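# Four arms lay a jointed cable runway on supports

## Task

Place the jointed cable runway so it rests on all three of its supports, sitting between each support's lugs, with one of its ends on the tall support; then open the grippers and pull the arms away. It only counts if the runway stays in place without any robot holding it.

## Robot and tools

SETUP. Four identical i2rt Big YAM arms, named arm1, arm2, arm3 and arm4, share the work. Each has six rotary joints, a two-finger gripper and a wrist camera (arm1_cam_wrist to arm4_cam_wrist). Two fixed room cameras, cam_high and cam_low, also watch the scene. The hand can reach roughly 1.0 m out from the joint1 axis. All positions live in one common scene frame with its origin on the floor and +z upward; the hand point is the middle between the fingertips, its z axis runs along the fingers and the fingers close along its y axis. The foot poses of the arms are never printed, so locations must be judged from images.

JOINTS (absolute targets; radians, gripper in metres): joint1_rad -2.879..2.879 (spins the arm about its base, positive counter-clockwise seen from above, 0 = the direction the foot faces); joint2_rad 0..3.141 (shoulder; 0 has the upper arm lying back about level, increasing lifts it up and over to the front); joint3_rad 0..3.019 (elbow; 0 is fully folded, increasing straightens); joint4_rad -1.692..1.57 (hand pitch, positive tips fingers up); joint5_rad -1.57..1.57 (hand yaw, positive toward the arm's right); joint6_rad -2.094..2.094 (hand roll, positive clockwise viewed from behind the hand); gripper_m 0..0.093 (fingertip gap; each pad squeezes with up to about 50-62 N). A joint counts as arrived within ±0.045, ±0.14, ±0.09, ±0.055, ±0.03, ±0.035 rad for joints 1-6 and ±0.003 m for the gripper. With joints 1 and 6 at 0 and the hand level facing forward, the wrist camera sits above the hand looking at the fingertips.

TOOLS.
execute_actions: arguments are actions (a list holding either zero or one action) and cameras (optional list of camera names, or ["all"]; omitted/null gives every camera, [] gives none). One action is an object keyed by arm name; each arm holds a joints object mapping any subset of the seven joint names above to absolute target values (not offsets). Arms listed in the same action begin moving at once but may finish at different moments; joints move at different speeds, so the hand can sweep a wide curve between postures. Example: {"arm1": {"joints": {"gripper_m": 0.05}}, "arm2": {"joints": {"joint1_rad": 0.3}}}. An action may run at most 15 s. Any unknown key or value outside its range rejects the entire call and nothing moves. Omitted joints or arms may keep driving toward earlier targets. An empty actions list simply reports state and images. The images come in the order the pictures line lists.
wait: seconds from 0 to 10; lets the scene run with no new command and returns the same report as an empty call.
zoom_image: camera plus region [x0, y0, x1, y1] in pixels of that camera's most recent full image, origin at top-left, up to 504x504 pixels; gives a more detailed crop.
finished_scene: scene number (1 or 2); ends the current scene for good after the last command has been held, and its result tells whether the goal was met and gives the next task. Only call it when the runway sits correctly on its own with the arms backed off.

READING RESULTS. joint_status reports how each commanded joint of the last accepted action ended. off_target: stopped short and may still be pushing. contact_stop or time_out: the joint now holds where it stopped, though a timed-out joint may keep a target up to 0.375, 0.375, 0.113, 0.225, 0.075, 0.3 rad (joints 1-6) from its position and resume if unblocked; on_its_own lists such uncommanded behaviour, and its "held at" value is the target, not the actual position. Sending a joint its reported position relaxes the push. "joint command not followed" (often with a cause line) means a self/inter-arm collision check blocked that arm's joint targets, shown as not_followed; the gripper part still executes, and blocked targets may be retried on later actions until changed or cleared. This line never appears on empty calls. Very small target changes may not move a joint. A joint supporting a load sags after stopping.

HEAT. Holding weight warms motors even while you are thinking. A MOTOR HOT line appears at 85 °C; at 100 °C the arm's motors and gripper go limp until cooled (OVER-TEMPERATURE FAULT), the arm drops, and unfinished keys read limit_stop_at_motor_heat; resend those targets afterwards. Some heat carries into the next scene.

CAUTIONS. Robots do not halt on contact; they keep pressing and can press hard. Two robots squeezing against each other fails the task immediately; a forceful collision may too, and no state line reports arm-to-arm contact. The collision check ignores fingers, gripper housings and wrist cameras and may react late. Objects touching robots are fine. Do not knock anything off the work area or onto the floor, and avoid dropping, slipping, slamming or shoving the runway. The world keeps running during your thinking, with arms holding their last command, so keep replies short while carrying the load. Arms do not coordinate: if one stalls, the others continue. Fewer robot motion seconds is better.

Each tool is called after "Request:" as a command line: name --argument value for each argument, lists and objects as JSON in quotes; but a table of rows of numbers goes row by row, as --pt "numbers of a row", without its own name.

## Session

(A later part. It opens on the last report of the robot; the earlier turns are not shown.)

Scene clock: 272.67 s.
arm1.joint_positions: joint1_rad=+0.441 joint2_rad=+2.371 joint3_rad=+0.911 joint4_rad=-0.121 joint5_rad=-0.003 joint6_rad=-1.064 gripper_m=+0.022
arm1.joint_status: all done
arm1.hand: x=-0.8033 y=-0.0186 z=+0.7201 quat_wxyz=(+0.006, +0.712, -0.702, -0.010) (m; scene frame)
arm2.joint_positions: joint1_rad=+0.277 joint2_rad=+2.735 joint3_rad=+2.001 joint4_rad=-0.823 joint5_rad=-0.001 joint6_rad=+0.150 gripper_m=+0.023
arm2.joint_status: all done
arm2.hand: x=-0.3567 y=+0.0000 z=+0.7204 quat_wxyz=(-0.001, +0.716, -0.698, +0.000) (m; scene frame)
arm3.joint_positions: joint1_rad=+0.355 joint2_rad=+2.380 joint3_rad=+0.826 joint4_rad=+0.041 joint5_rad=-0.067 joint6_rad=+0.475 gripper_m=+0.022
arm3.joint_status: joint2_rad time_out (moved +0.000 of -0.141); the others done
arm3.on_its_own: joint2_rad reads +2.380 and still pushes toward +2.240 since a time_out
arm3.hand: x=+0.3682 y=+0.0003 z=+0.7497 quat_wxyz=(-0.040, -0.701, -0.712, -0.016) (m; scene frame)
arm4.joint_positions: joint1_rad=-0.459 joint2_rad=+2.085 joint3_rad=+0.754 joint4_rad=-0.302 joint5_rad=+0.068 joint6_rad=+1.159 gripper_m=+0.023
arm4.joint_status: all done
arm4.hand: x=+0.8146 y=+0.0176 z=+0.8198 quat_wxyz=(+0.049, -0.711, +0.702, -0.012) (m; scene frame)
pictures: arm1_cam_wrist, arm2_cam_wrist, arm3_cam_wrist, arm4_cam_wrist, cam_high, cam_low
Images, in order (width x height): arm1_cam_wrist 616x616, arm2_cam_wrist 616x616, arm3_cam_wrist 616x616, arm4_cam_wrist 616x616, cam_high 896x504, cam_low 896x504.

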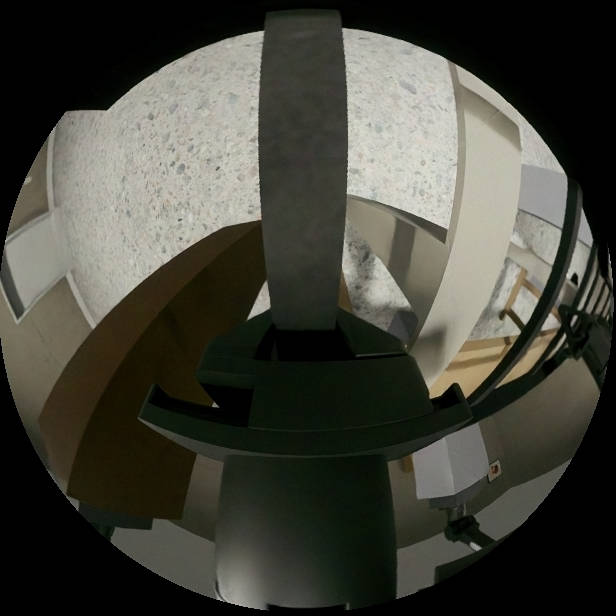

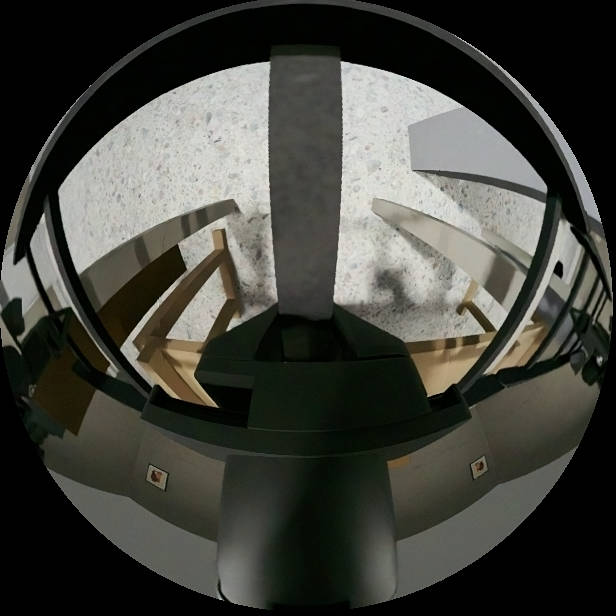

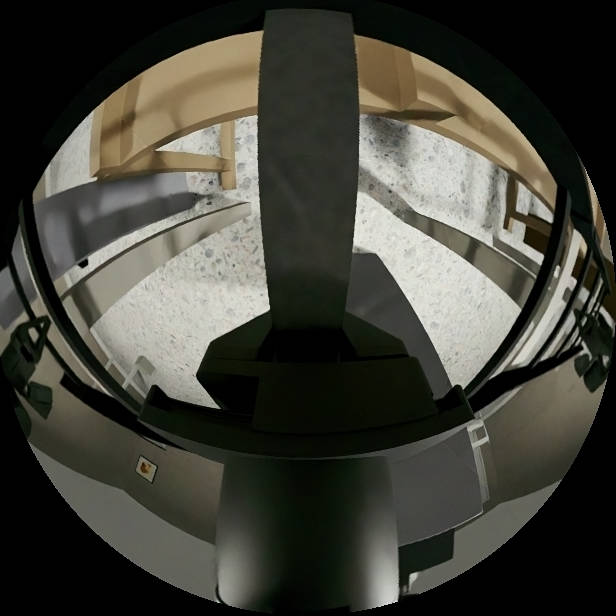

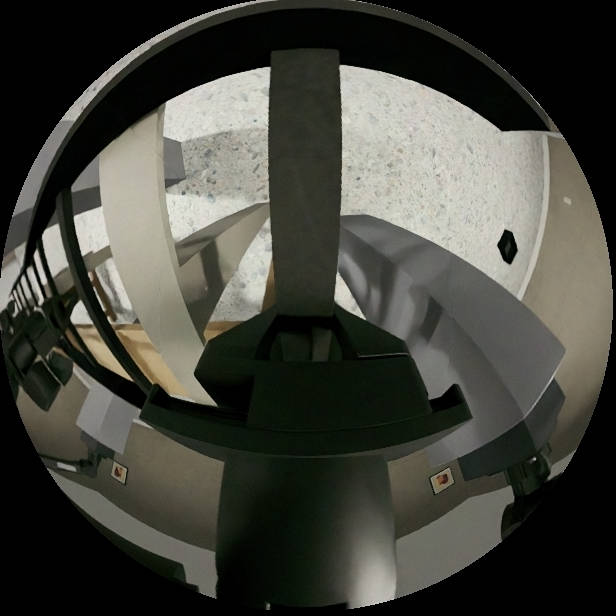

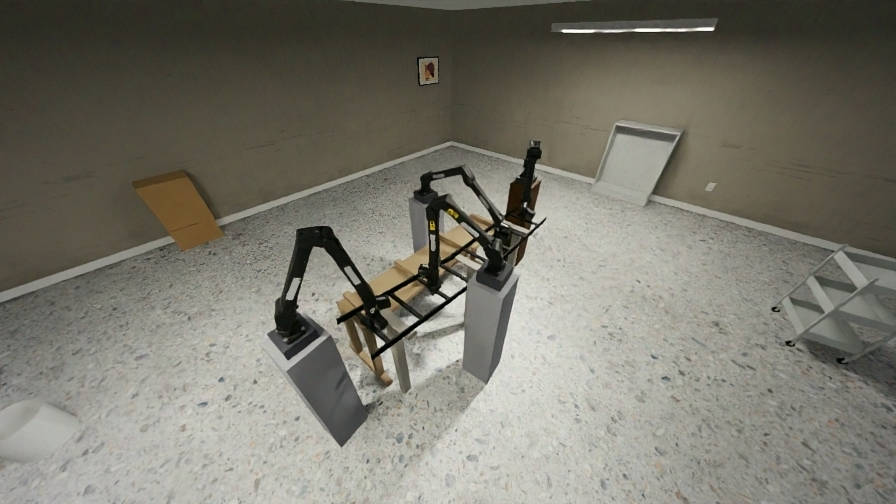

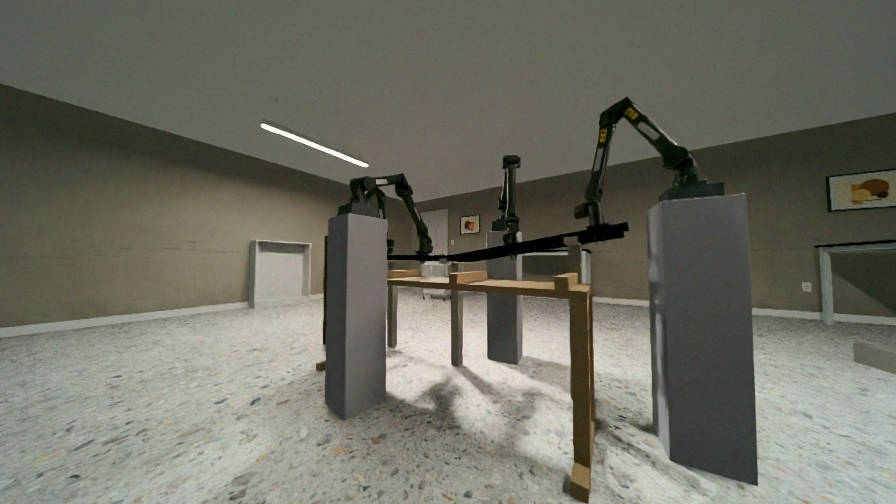

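Request:
execute_actions --actions '[{"arm1":{"joints":{"joint1_rad":0.41,"joint2_rad":2.19,"joint3_rad":0.83,"joint4_rad":-0.19,"joint6_rad":-1.085}},"arm2":{"joints":{"joint2_rad":2.48,"joint3_rad":1.965,"joint4_rad":-0.89}},"arm3":{"joints":{"joint1_rad":0.365,"joint2_rad":2.14,"joint3_rad":0.76,"joint4_rad":-0.05}},"arm4":{"joints":{"joint1_rad":-0.50,"joint2_rad":1.96,"joint3_rad":0.76,"joint4_rad":-0.41,"joint6_rad":1.145}}}]'

Request:
zoom_image --camera "cam_high" --region '[330, 270, 450, 370]'

Request:
zoom_image --camera "arm2_cam_wrist" --region '[0, 150, 200, 410]'

Request:
zoom_image --camera "arm2_cam_wrist" --region '[420, 150, 616, 410]'

Scene clock: 289.23 s.
arm1.joint_positions: joint1_rad=+0.417 joint2_rad=+2.233 joint3_rad=+0.837 joint4_rad=-0.178 joint5_rad=+0.000 joint6_rad=-1.098 gripper_m=+0.022
arm1.joint_status: all done
arm1.hand: x=-0.8038 y=-0.0304 z=+0.7653 quat_wxyz=(+0.003, +0.716, -0.698, -0.007) (m; scene frame)
arm2.joint_positions: joint1_rad=+0.277 joint2_rad=+2.633 joint3_rad=+1.931 joint4_rad=-0.863 joint5_rad=-0.008 joint6_rad=+0.140 gripper_m=+0.023
arm2.joint_status: joint2_rad time_out (moved -0.102 of -0.255); the others done
arm2.on_its_own: joint2_rad reads +2.633 and still pushes toward +2.480 since a time_out
arm2.hand: x=-0.3577 y=-0.0045 z=+0.7671 quat_wxyz=(+0.004, +0.719, -0.695, +0.001) (m; scene frame)
arm3.joint_positions: joint1_rad=+0.354 joint2_rad=+2.256 joint3_rad=+0.770 joint4_rad=-0.029 joint5_rad=-0.066 joint6_rad=+0.463 gripper_m=+0.022
arm3.joint_status: all done
arm3.hand: x=+0.3662 y=+0.0036 z=+0.7891 quat_wxyz=(-0.039, -0.697, -0.716, -0.015) (m; scene frame)
arm4.joint_positions: joint1_rad=-0.492 joint2_rad=+1.981 joint3_rad=+0.751 joint4_rad=-0.408 joint5_rad=+0.053 joint6_rad=+1.116 gripper_m=+0.023
arm4.joint_status: all done
arm4.hand: x=+0.8152 y=+0.0265 z=+0.8549 quat_wxyz=(+0.042, -0.714, +0.699, -0.018) (m; scene frame)
pictures: arm1_cam_wrist, arm2_cam_wrist, arm3_cam_wrist, arm4_cam_wrist, cam_high, cam_low
Images, in order (width x height): arm1_cam_wrist 616x616, arm2_cam_wrist 616x616, arm3_cam_wrist 616x616, arm4_cam_wrist 616x616, cam_high 896x504, cam_low 896x504.

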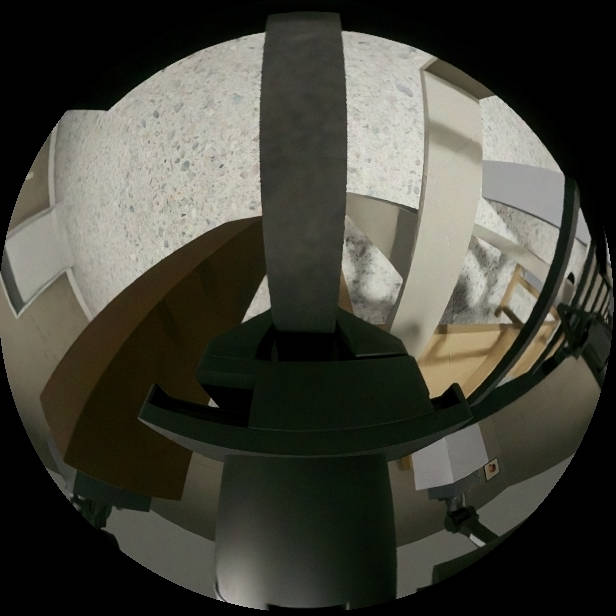

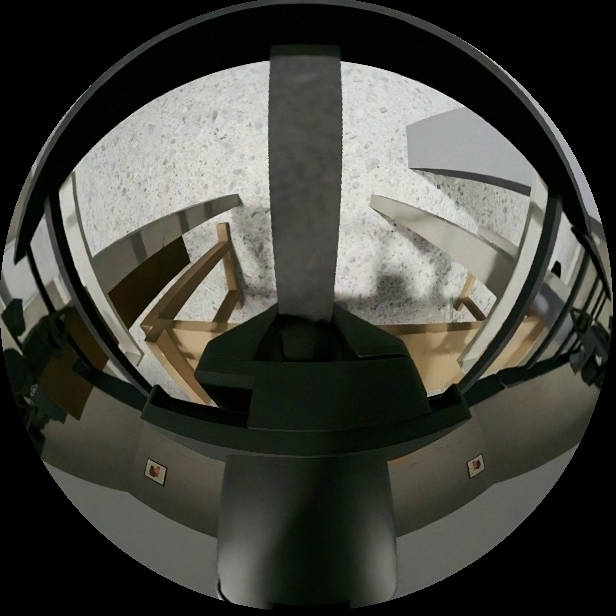

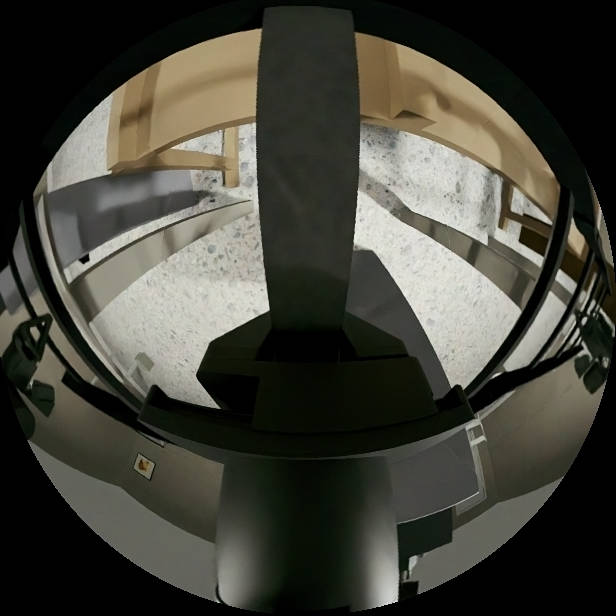

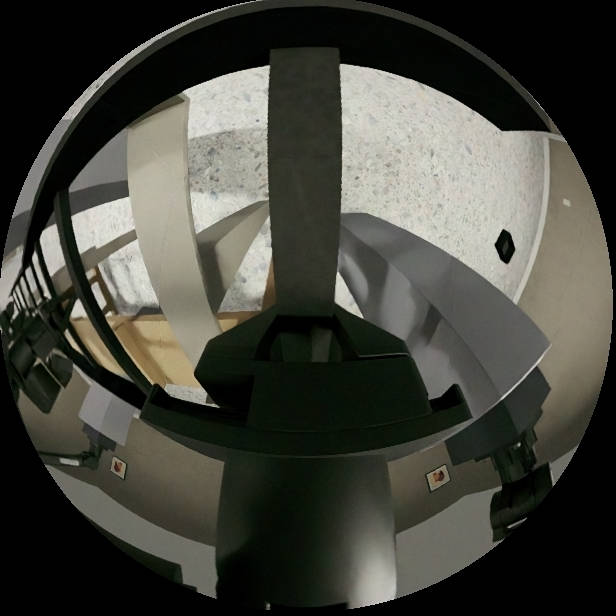

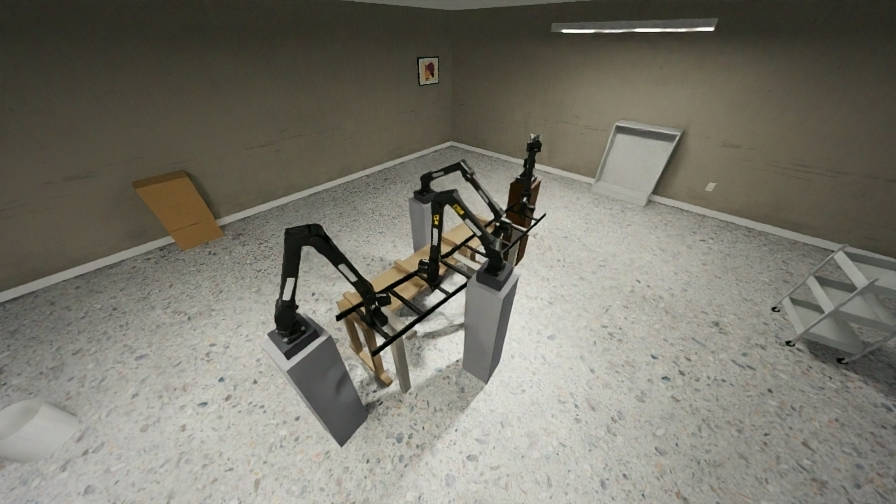

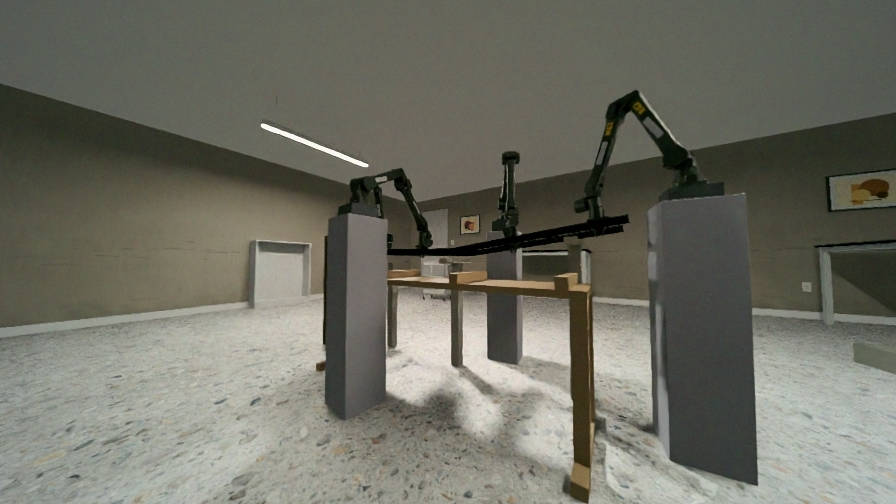

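Region (330, 270, 450, 370) of cam_high's 896x504 image, scaled by 4.200, with more detail than that image has.

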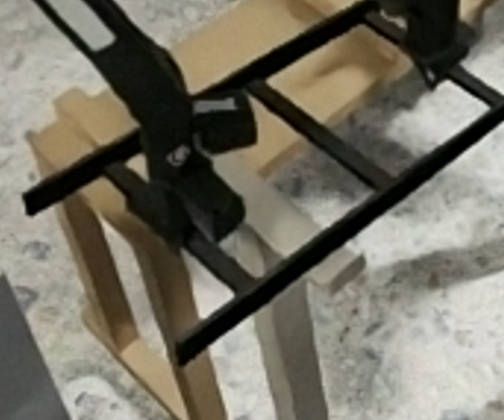

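Region (0, 150, 200, 410) of arm2_cam_wrist's 616x616 image, scaled by 1.938, with more detail than that image has; it fills the left 388 columns of this view, and the rest is white.

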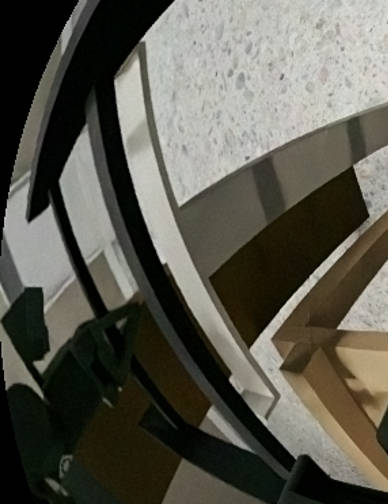

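Region (420, 150, 616, 410) of arm2_cam_wrist's 616x616 image, scaled by 1.938, with more detail than that image has; it fills the left 380 columns of this view, and the rest is white.

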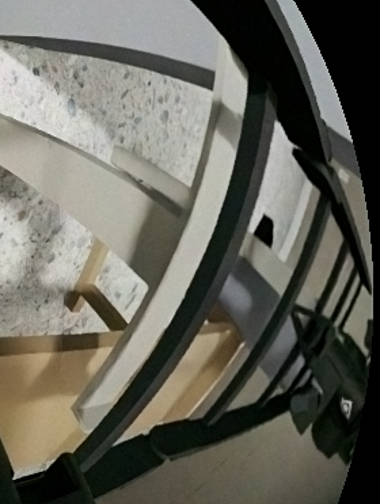

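Request:
execute_actions --actions '[{"arm1":{"joints":{"joint1_rad":0.42,"joint2_rad":2.26,"joint3_rad":0.87,"joint4_rad":-0.135,"joint6_rad":-1.08}},"arm2":{"joints":{"joint2_rad":2.60,"joint3_rad":2.0,"joint4_rad":-0.86}},"arm3":{"joints":{"joint2_rad":2.21,"joint4_rad":-0.01}},"arm4":{"joints":{"joint2_rad":2.05,"joint3_rad":0.765,"joint4_rad":-0.32}}}]' --cameras '["cam_high","cam_low","arm1_cam_wrist"]'

Request:
zoom_image --camera "cam_high" --region '[330, 270, 450, 370]'

Request:
zoom_image --camera "cam_low" --region '[385, 235, 495, 280]'

Scene clock: 293.80 s.
arm1.joint_positions: joint1_rad=+0.417 joint2_rad=+2.297 joint3_rad=+0.859 joint4_rad=-0.139 joint5_rad=+0.007 joint6_rad=-1.100 gripper_m=+0.022
arm1.joint_status: all done
arm1.hand: x=-0.8044 y=-0.0317 z=+0.7440 quat_wxyz=(+0.005, +0.716, -0.698, -0.005) (m; scene frame)
arm2.joint_positions: joint1_rad=+0.280 joint2_rad=+2.667 joint3_rad=+1.939 joint4_rad=-0.834 joint5_rad=-0.005 joint6_rad=+0.140 gripper_m=+0.023
arm2.joint_status: all done
arm2.hand: x=-0.3584 y=-0.0068 z=+0.7472 quat_wxyz=(+0.002, +0.720, -0.694, +0.001) (m; scene frame)
arm3.joint_positions: joint1_rad=+0.354 joint2_rad=+2.316 joint3_rad=+0.790 joint4_rad=+0.009 joint5_rad=-0.062 joint6_rad=+0.462 gripper_m=+0.022
arm3.joint_status: all done
arm3.hand: x=+0.3649 y=+0.0041 z=+0.7701 quat_wxyz=(-0.037, -0.697, -0.716, -0.014) (m; scene frame)
arm4.joint_positions: joint1_rad=-0.493 joint2_rad=+2.049 joint3_rad=+0.755 joint4_rad=-0.337 joint5_rad=+0.050 joint6_rad=+1.114 gripper_m=+0.023
arm4.joint_status: all done
arm4.hand: x=+0.8152 y=+0.0267 z=+0.8319 quat_wxyz=(+0.039, -0.714, +0.698, -0.015) (m; scene frame)
pictures: arm1_cam_wrist, cam_high, cam_low
Images, in order (width x height): arm1_cam_wrist 616x616, cam_high 896x504, cam_low 896x504.

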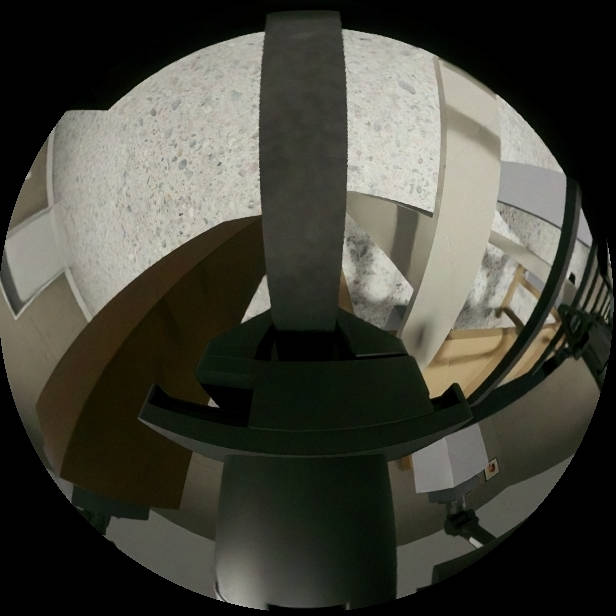

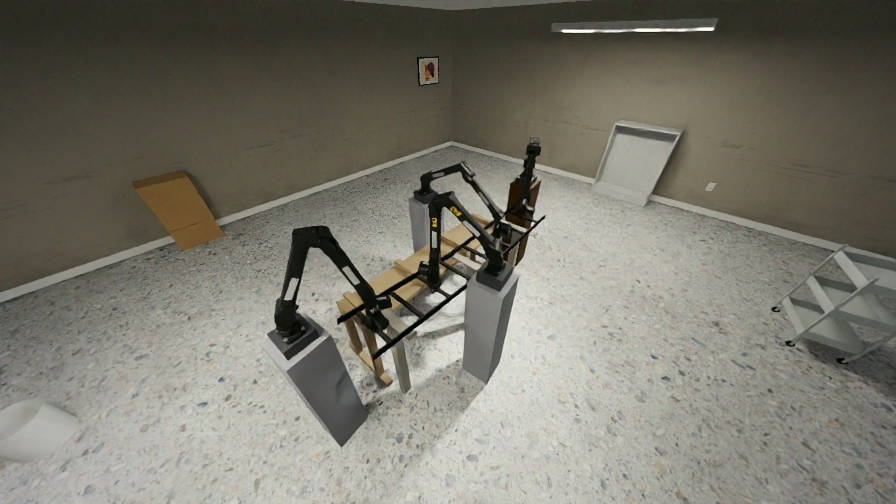

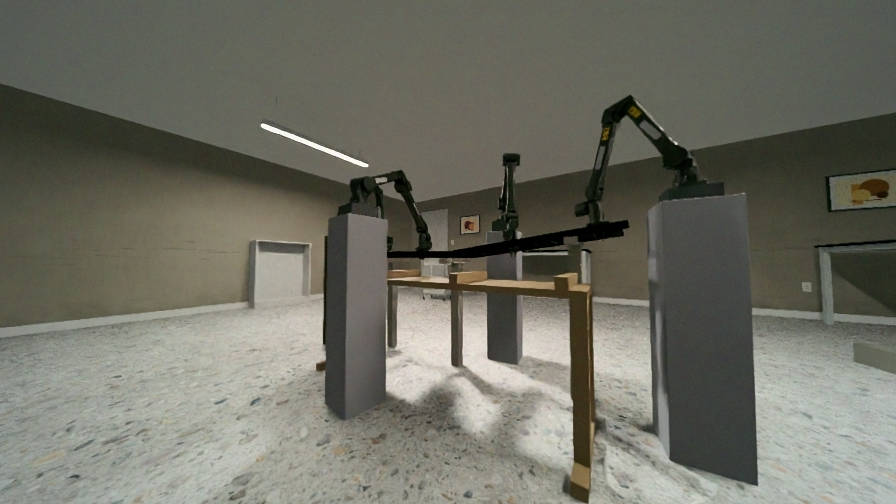

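Region (330, 270, 450, 370) of cam_high's 896x504 image, scaled by 4.200, with more detail than that image has.

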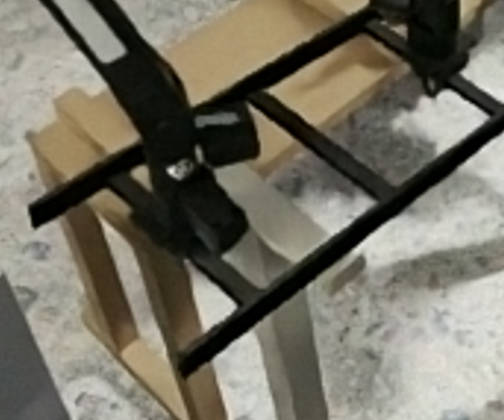

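Region (385, 235, 495, 280) of cam_low's 896x504 image, scaled by 4.582, with more detail than that image has; it fills the top 206 rows of this view, and the rest is white.

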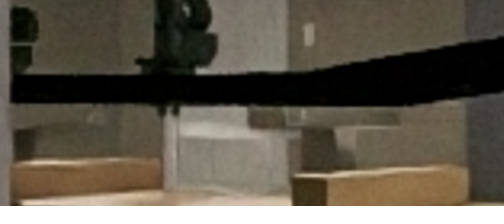

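Request:
execute_actions --actions '[]'

Request:
zoom_image --camera "cam_low" --region '[385,235,495,280]'

Request:
zoom_image --camera "arm1_cam_wrist" --region '[380,20,600,240]'

Scene clock: 307.87 s.
arm1.joint_positions: joint1_rad=+0.417 joint2_rad=+2.297 joint3_rad=+0.859 joint4_rad=-0.139 joint5_rad=+0.007 joint6_rad=-1.100 gripper_m=+0.022
arm1.joint_status: all done
arm1.hand: x=-0.8044 y=-0.0317 z=+0.7440 quat_wxyz=(+0.005, +0.716, -0.698, -0.005) (m; scene frame)
arm2.joint_positions: joint1_rad=+0.280 joint2_rad=+2.667 joint3_rad=+1.939 joint4_rad=-0.834 joint5_rad=-0.005 joint6_rad=+0.140 gripper_m=+0.023
arm2.joint_status: all done
arm2.hand: x=-0.3584 y=-0.0068 z=+0.7472 quat_wxyz=(+0.002, +0.720, -0.694, +0.001) (m; scene frame)
arm3.joint_positions: joint1_rad=+0.354 joint2_rad=+2.316 joint3_rad=+0.790 joint4_rad=+0.009 joint5_rad=-0.062 joint6_rad=+0.462 gripper_m=+0.022
arm3.joint_status: all done
arm3.hand: x=+0.3649 y=+0.0041 z=+0.7701 quat_wxyz=(-0.037, -0.697, -0.716, -0.014) (m; scene frame)
arm4.joint_positions: joint1_rad=-0.493 joint2_rad=+2.049 joint3_rad=+0.755 joint4_rad=-0.337 joint5_rad=+0.050 joint6_rad=+1.114 gripper_m=+0.023
arm4.joint_status: all done
arm4.hand: x=+0.8152 y=+0.0267 z=+0.8319 quat_wxyz=(+0.039, -0.714, +0.698, -0.015) (m; scene frame)
pictures: arm1_cam_wrist, arm2_cam_wrist, arm3_cam_wrist, arm4_cam_wrist, cam_high, cam_low
Images, in order (width x height): arm1_cam_wrist 616x616, arm2_cam_wrist 616x616, arm3_cam_wrist 616x616, arm4_cam_wrist 616x616, cam_high 896x504, cam_low 896x504.

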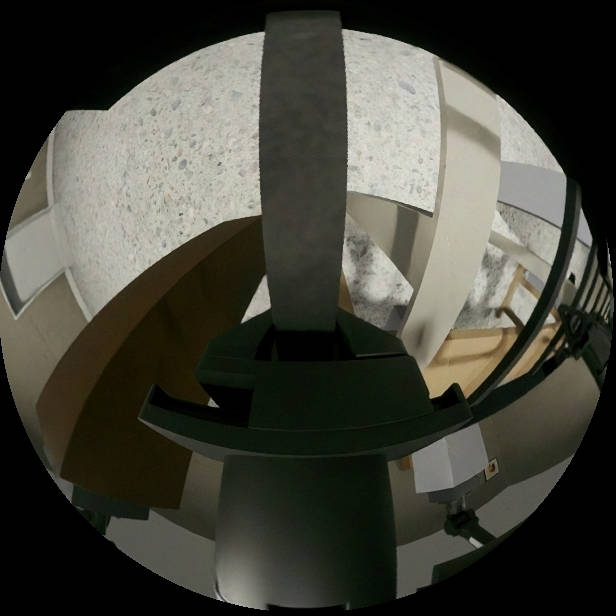

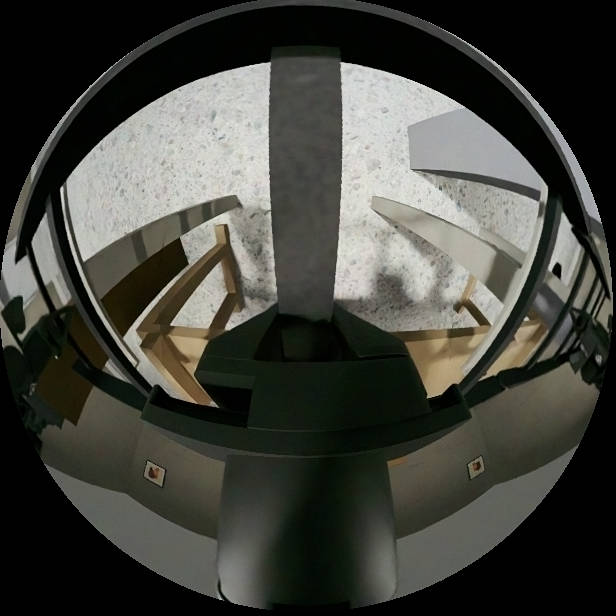

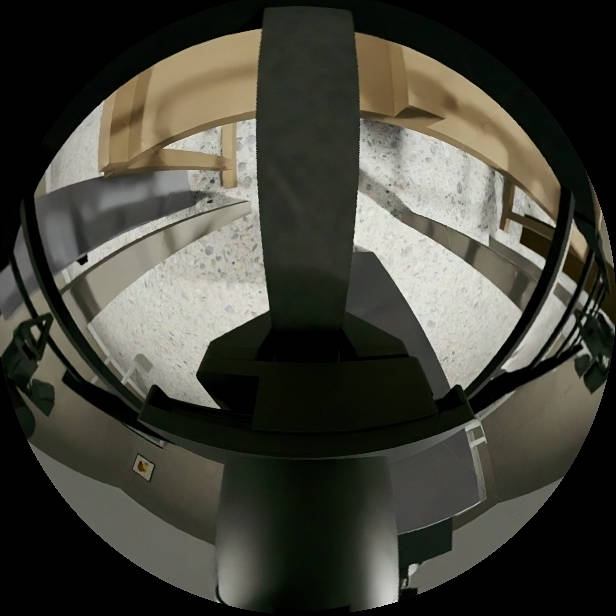

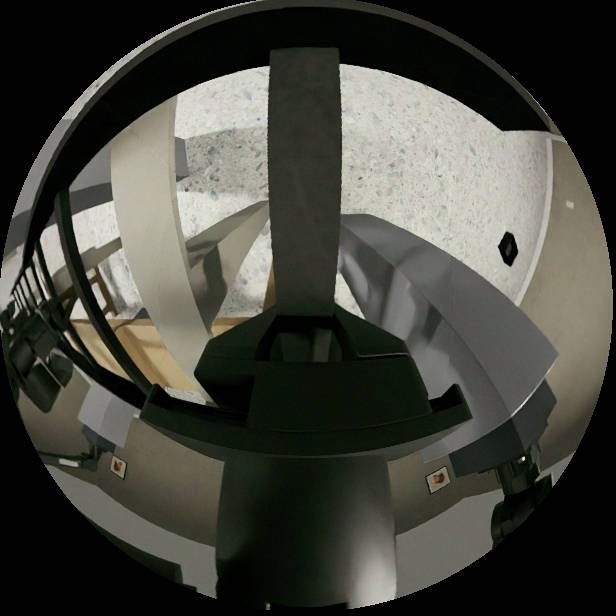

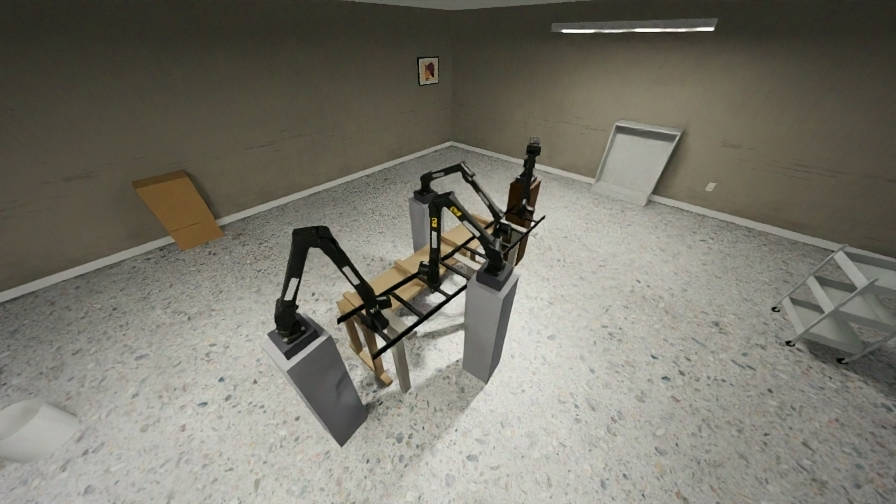

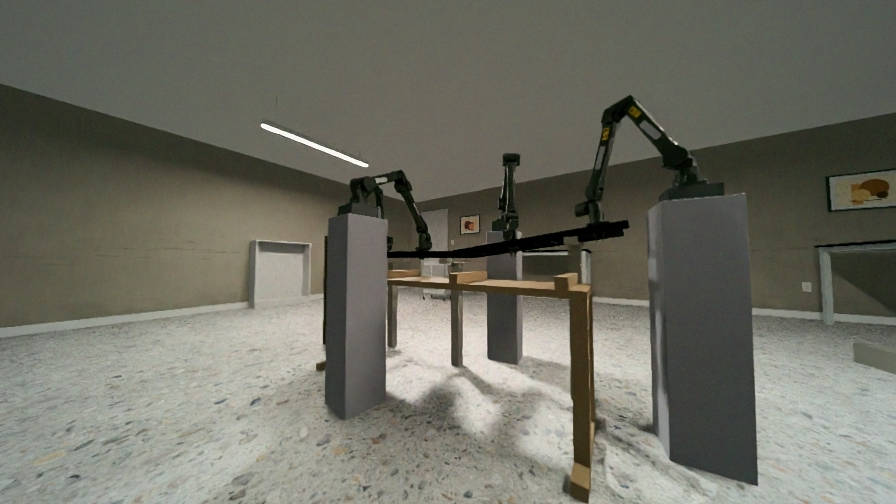

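Region (385, 235, 495, 280) of cam_low's 896x504 image, scaled by 4.582, with more detail than that image has; it fills the top 206 rows of this view, and the rest is white.

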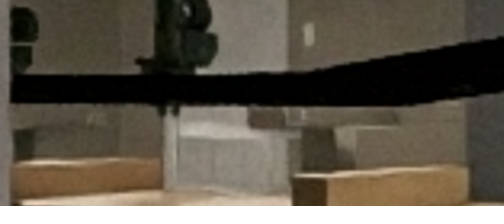

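Region (380, 20, 600, 240) of arm1_cam_wrist's 616x616 image, scaled by 2.291, with more detail than that image has.

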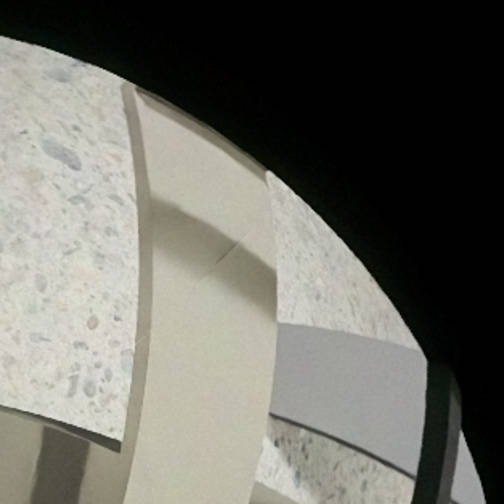

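Request:
execute_actions --actions '[{"arm1":{"joints":{"joint2_rad":2.31,"joint3_rad":0.885,"joint4_rad":-0.115}},"arm2":{"joints":{"joint2_rad":2.66,"joint3_rad":2.02,"joint4_rad":-0.845}},"arm3":{"joints":{"joint2_rad":2.26,"joint4_rad":0.02}},"arm4":{"joints":{"joint2_rad":2.09,"joint4_rad":-0.29}}}]' --cameras '["cam_low","cam_high","arm1_cam_wrist"]'

Request:
zoom_image --camera "cam_low" --region '[385,235,495,280]'

Request:
zoom_image --camera "cam_high" --region '[330,280,430,400]'

Request:
zoom_image --camera "arm1_cam_wrist" --region '[380,20,600,240]'

Scene clock: 311.70 s.
arm1.joint_positions: joint1_rad=+0.417 joint2_rad=+2.349 joint3_rad=+0.882 joint4_rad=-0.114 joint5_rad=+0.005 joint6_rad=-1.100 gripper_m=+0.022
arm1.joint_status: all done
arm1.hand: x=-0.8046 y=-0.0311 z=+0.7268 quat_wxyz=(+0.007, +0.716, -0.698, -0.006) (m; scene frame)
arm2.joint_positions: joint1_rad=+0.280 joint2_rad=+2.707 joint3_rad=+1.966 joint4_rad=-0.822 joint5_rad=-0.005 joint6_rad=+0.140 gripper_m=+0.023
arm2.joint_status: all done
arm2.hand: x=-0.3586 y=-0.0064 z=+0.7286 quat_wxyz=(+0.002, +0.720, -0.694, +0.001) (m; scene frame)
arm3.joint_positions: joint1_rad=+0.354 joint2_rad=+2.362 joint3_rad=+0.803 joint4_rad=+0.043 joint5_rad=-0.066 joint6_rad=+0.461 gripper_m=+0.022
arm3.joint_status: all done
arm3.hand: x=+0.3645 y=+0.0058 z=+0.7554 quat_wxyz=(-0.038, -0.697, -0.716, -0.015) (m; scene frame)
arm4.joint_positions: joint1_rad=-0.495 joint2_rad=+2.082 joint3_rad=+0.763 joint4_rad=-0.309 joint5_rad=+0.052 joint6_rad=+1.112 gripper_m=+0.023
arm4.joint_status: all done
arm4.hand: x=+0.8145 y=+0.0282 z=+0.8214 quat_wxyz=(+0.040, -0.715, +0.698, -0.014) (m; scene frame)
pictures: arm1_cam_wrist, cam_high, cam_low
Images, in order (width x height): arm1_cam_wrist 616x616, cam_high 896x504, cam_low 896x504.

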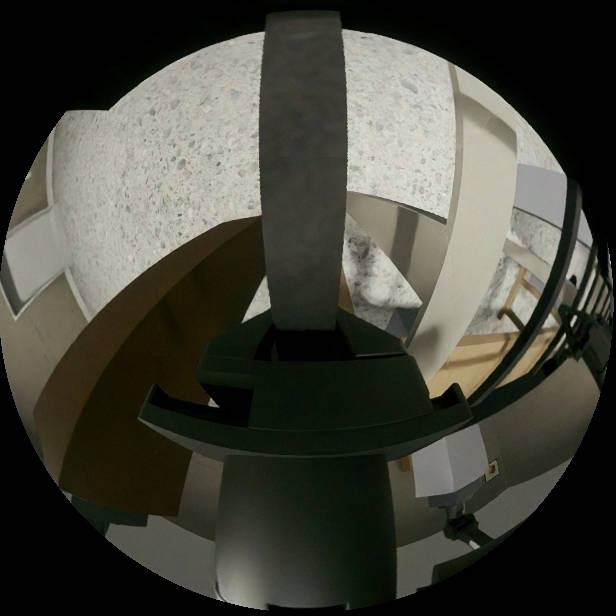

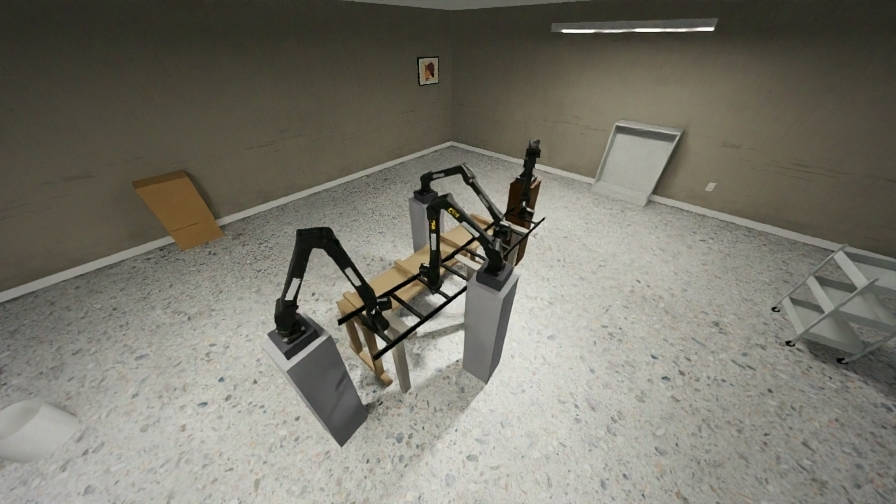

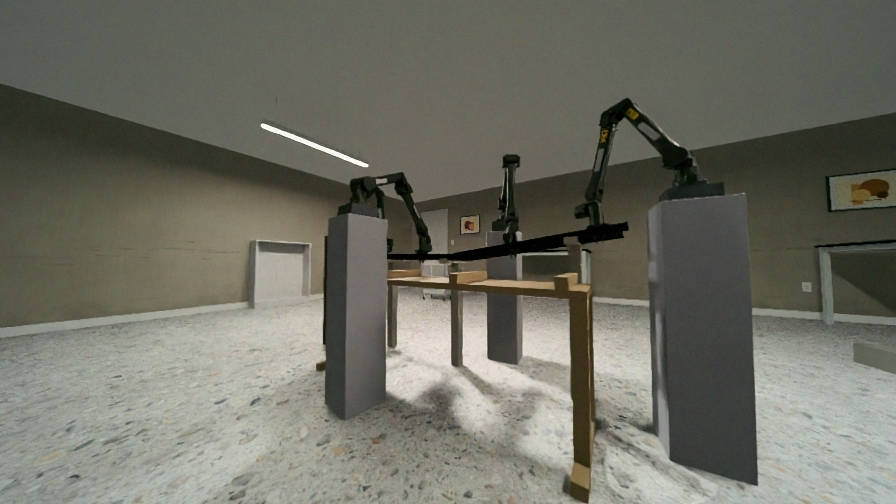

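Region (385, 235, 495, 280) of cam_low's 896x504 image, scaled by 4.582, with more detail than that image has; it fills the top 206 rows of this view, and the rest is white.

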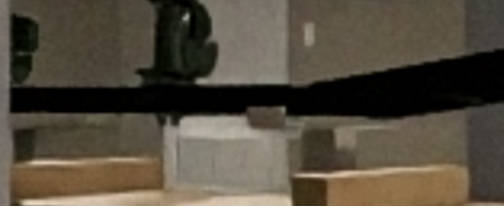

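Region (330, 280, 430, 400) of cam_high's 896x504 image, scaled by 4.200, with more detail than that image has.

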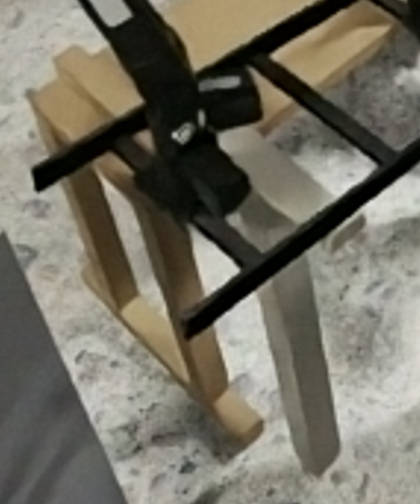

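Region (380, 20, 600, 240) of arm1_cam_wrist's 616x616 image, scaled by 2.291, with more detail than that image has.

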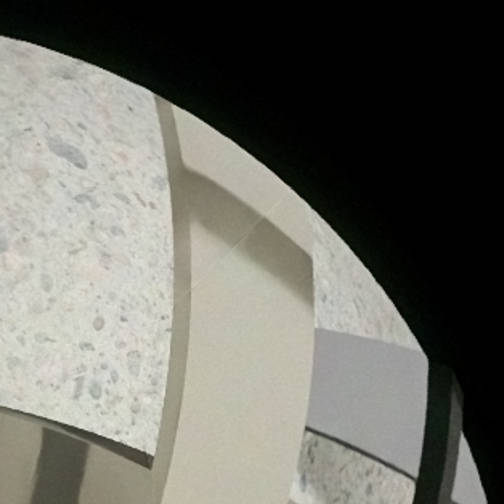

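Request:
execute_actions --actions '[{"arm1":{"joints":{"joint2_rad":2.365,"joint3_rad":0.905,"joint4_rad":-0.09}},"arm2":{"joints":{"joint2_rad":2.70,"joint3_rad":2.04,"joint4_rad":-0.83}},"arm3":{"joints":{"joint2_rad":2.285,"joint4_rad":0.04}},"arm4":{"joints":{"joint2_rad":2.11,"joint3_rad":0.775,"joint4_rad":-0.265}}}]' --cameras '["cam_low","cam_high","arm1_cam_wrist"]'

Request:
zoom_image --camera "cam_low" --region '[385,235,495,280]'

Request:
zoom_image --camera "cam_low" --region '[520,210,640,270]'

Request:
zoom_image --camera "cam_high" --region '[330,280,430,400]'

Request:
zoom_image --camera "arm1_cam_wrist" --region '[380,20,600,240]'

Scene clock: 316.60 s.
arm1.joint_positions: joint1_rad=+0.417 joint2_rad=+2.365 joint3_rad=+0.889 joint4_rad=-0.103 joint5_rad=+0.001 joint6_rad=-1.100 gripper_m=+0.022
arm1.joint_status: all done
arm1.hand: x=-0.8044 y=-0.0300 z=+0.7214 quat_wxyz=(+0.005, +0.717, -0.698, -0.008) (m; scene frame)
arm2.joint_positions: joint1_rad=+0.280 joint2_rad=+2.720 joint3_rad=+1.978 joint4_rad=-0.821 joint5_rad=-0.004 joint6_rad=+0.140 gripper_m=+0.023
arm2.joint_status: all done
arm2.hand: x=-0.3585 y=-0.0056 z=+0.7234 quat_wxyz=(+0.002, +0.720, -0.694, +0.002) (m; scene frame)
arm3.joint_positions: joint1_rad=+0.354 joint2_rad=+2.372 joint3_rad=+0.804 joint4_rad=+0.057 joint5_rad=-0.069 joint6_rad=+0.461 gripper_m=+0.022
arm3.joint_status: all done
arm3.hand: x=+0.3648 y=+0.0063 z=+0.7523 quat_wxyz=(-0.041, -0.696, -0.716, -0.016) (m; scene frame)
arm4.joint_positions: joint1_rad=-0.495 joint2_rad=+2.087 joint3_rad=+0.764 joint4_rad=-0.300 joint5_rad=+0.053 joint6_rad=+1.112 gripper_m=+0.023
arm4.joint_status: all done
arm4.hand: x=+0.8132 y=+0.0294 z=+0.8199 quat_wxyz=(+0.040, -0.714, +0.698, -0.011) (m; scene frame)
pictures: arm1_cam_wrist, cam_high, cam_low
Images, in order (width x height): arm1_cam_wrist 616x616, cam_high 896x504, cam_low 896x504.

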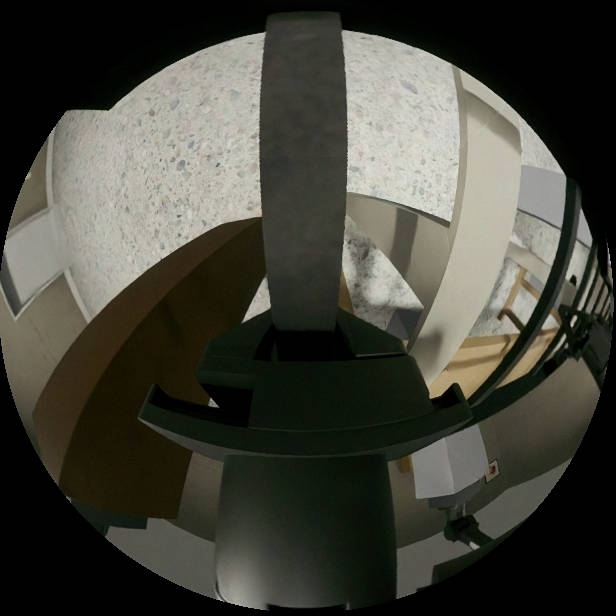

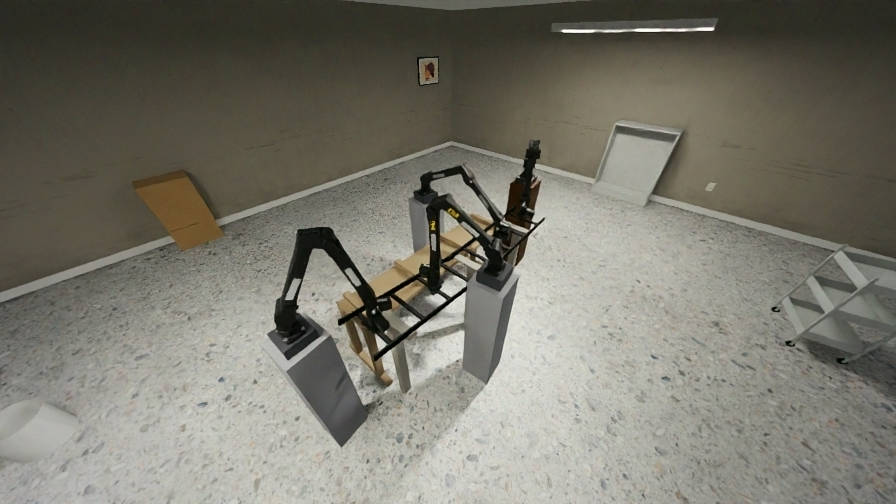

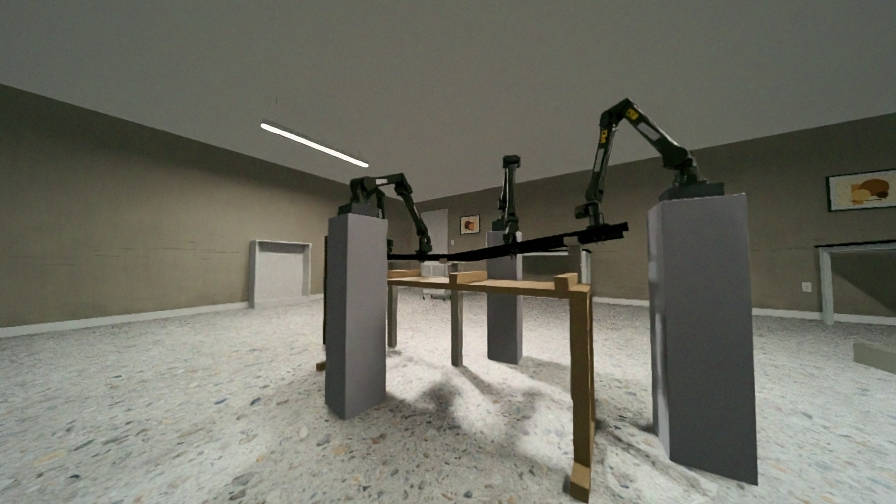

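Region (385, 235, 495, 280) of cam_low's 896x504 image, scaled by 4.582, with more detail than that image has; it fills the top 206 rows of this view, and the rest is white.

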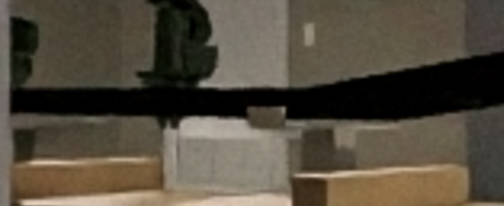

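Region (520, 210, 640, 270) of cam_low's 896x504 image, scaled by 4.200, with more detail than that image has.

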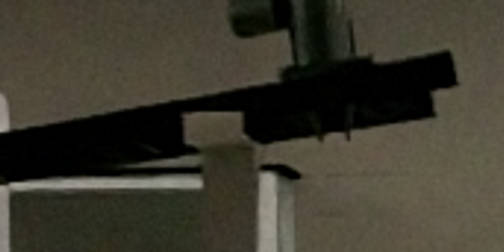

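Region (330, 280, 430, 400) of cam_high's 896x504 image, scaled by 4.200, with more detail than that image has.

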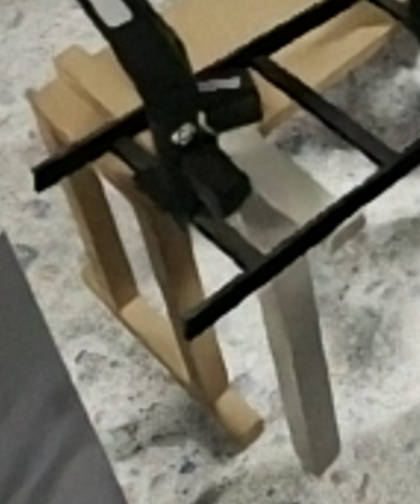

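Region (380, 20, 600, 240) of arm1_cam_wrist's 616x616 image, scaled by 2.291, with more detail than that image has.

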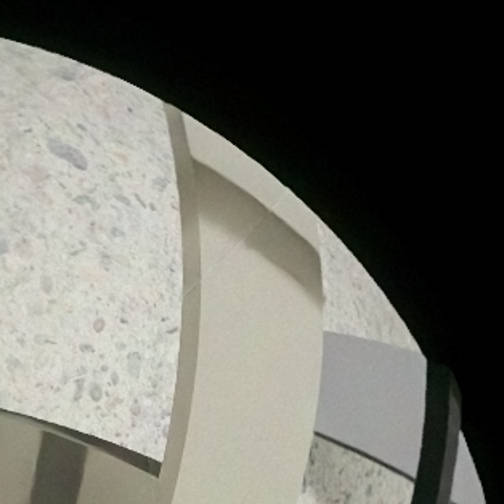

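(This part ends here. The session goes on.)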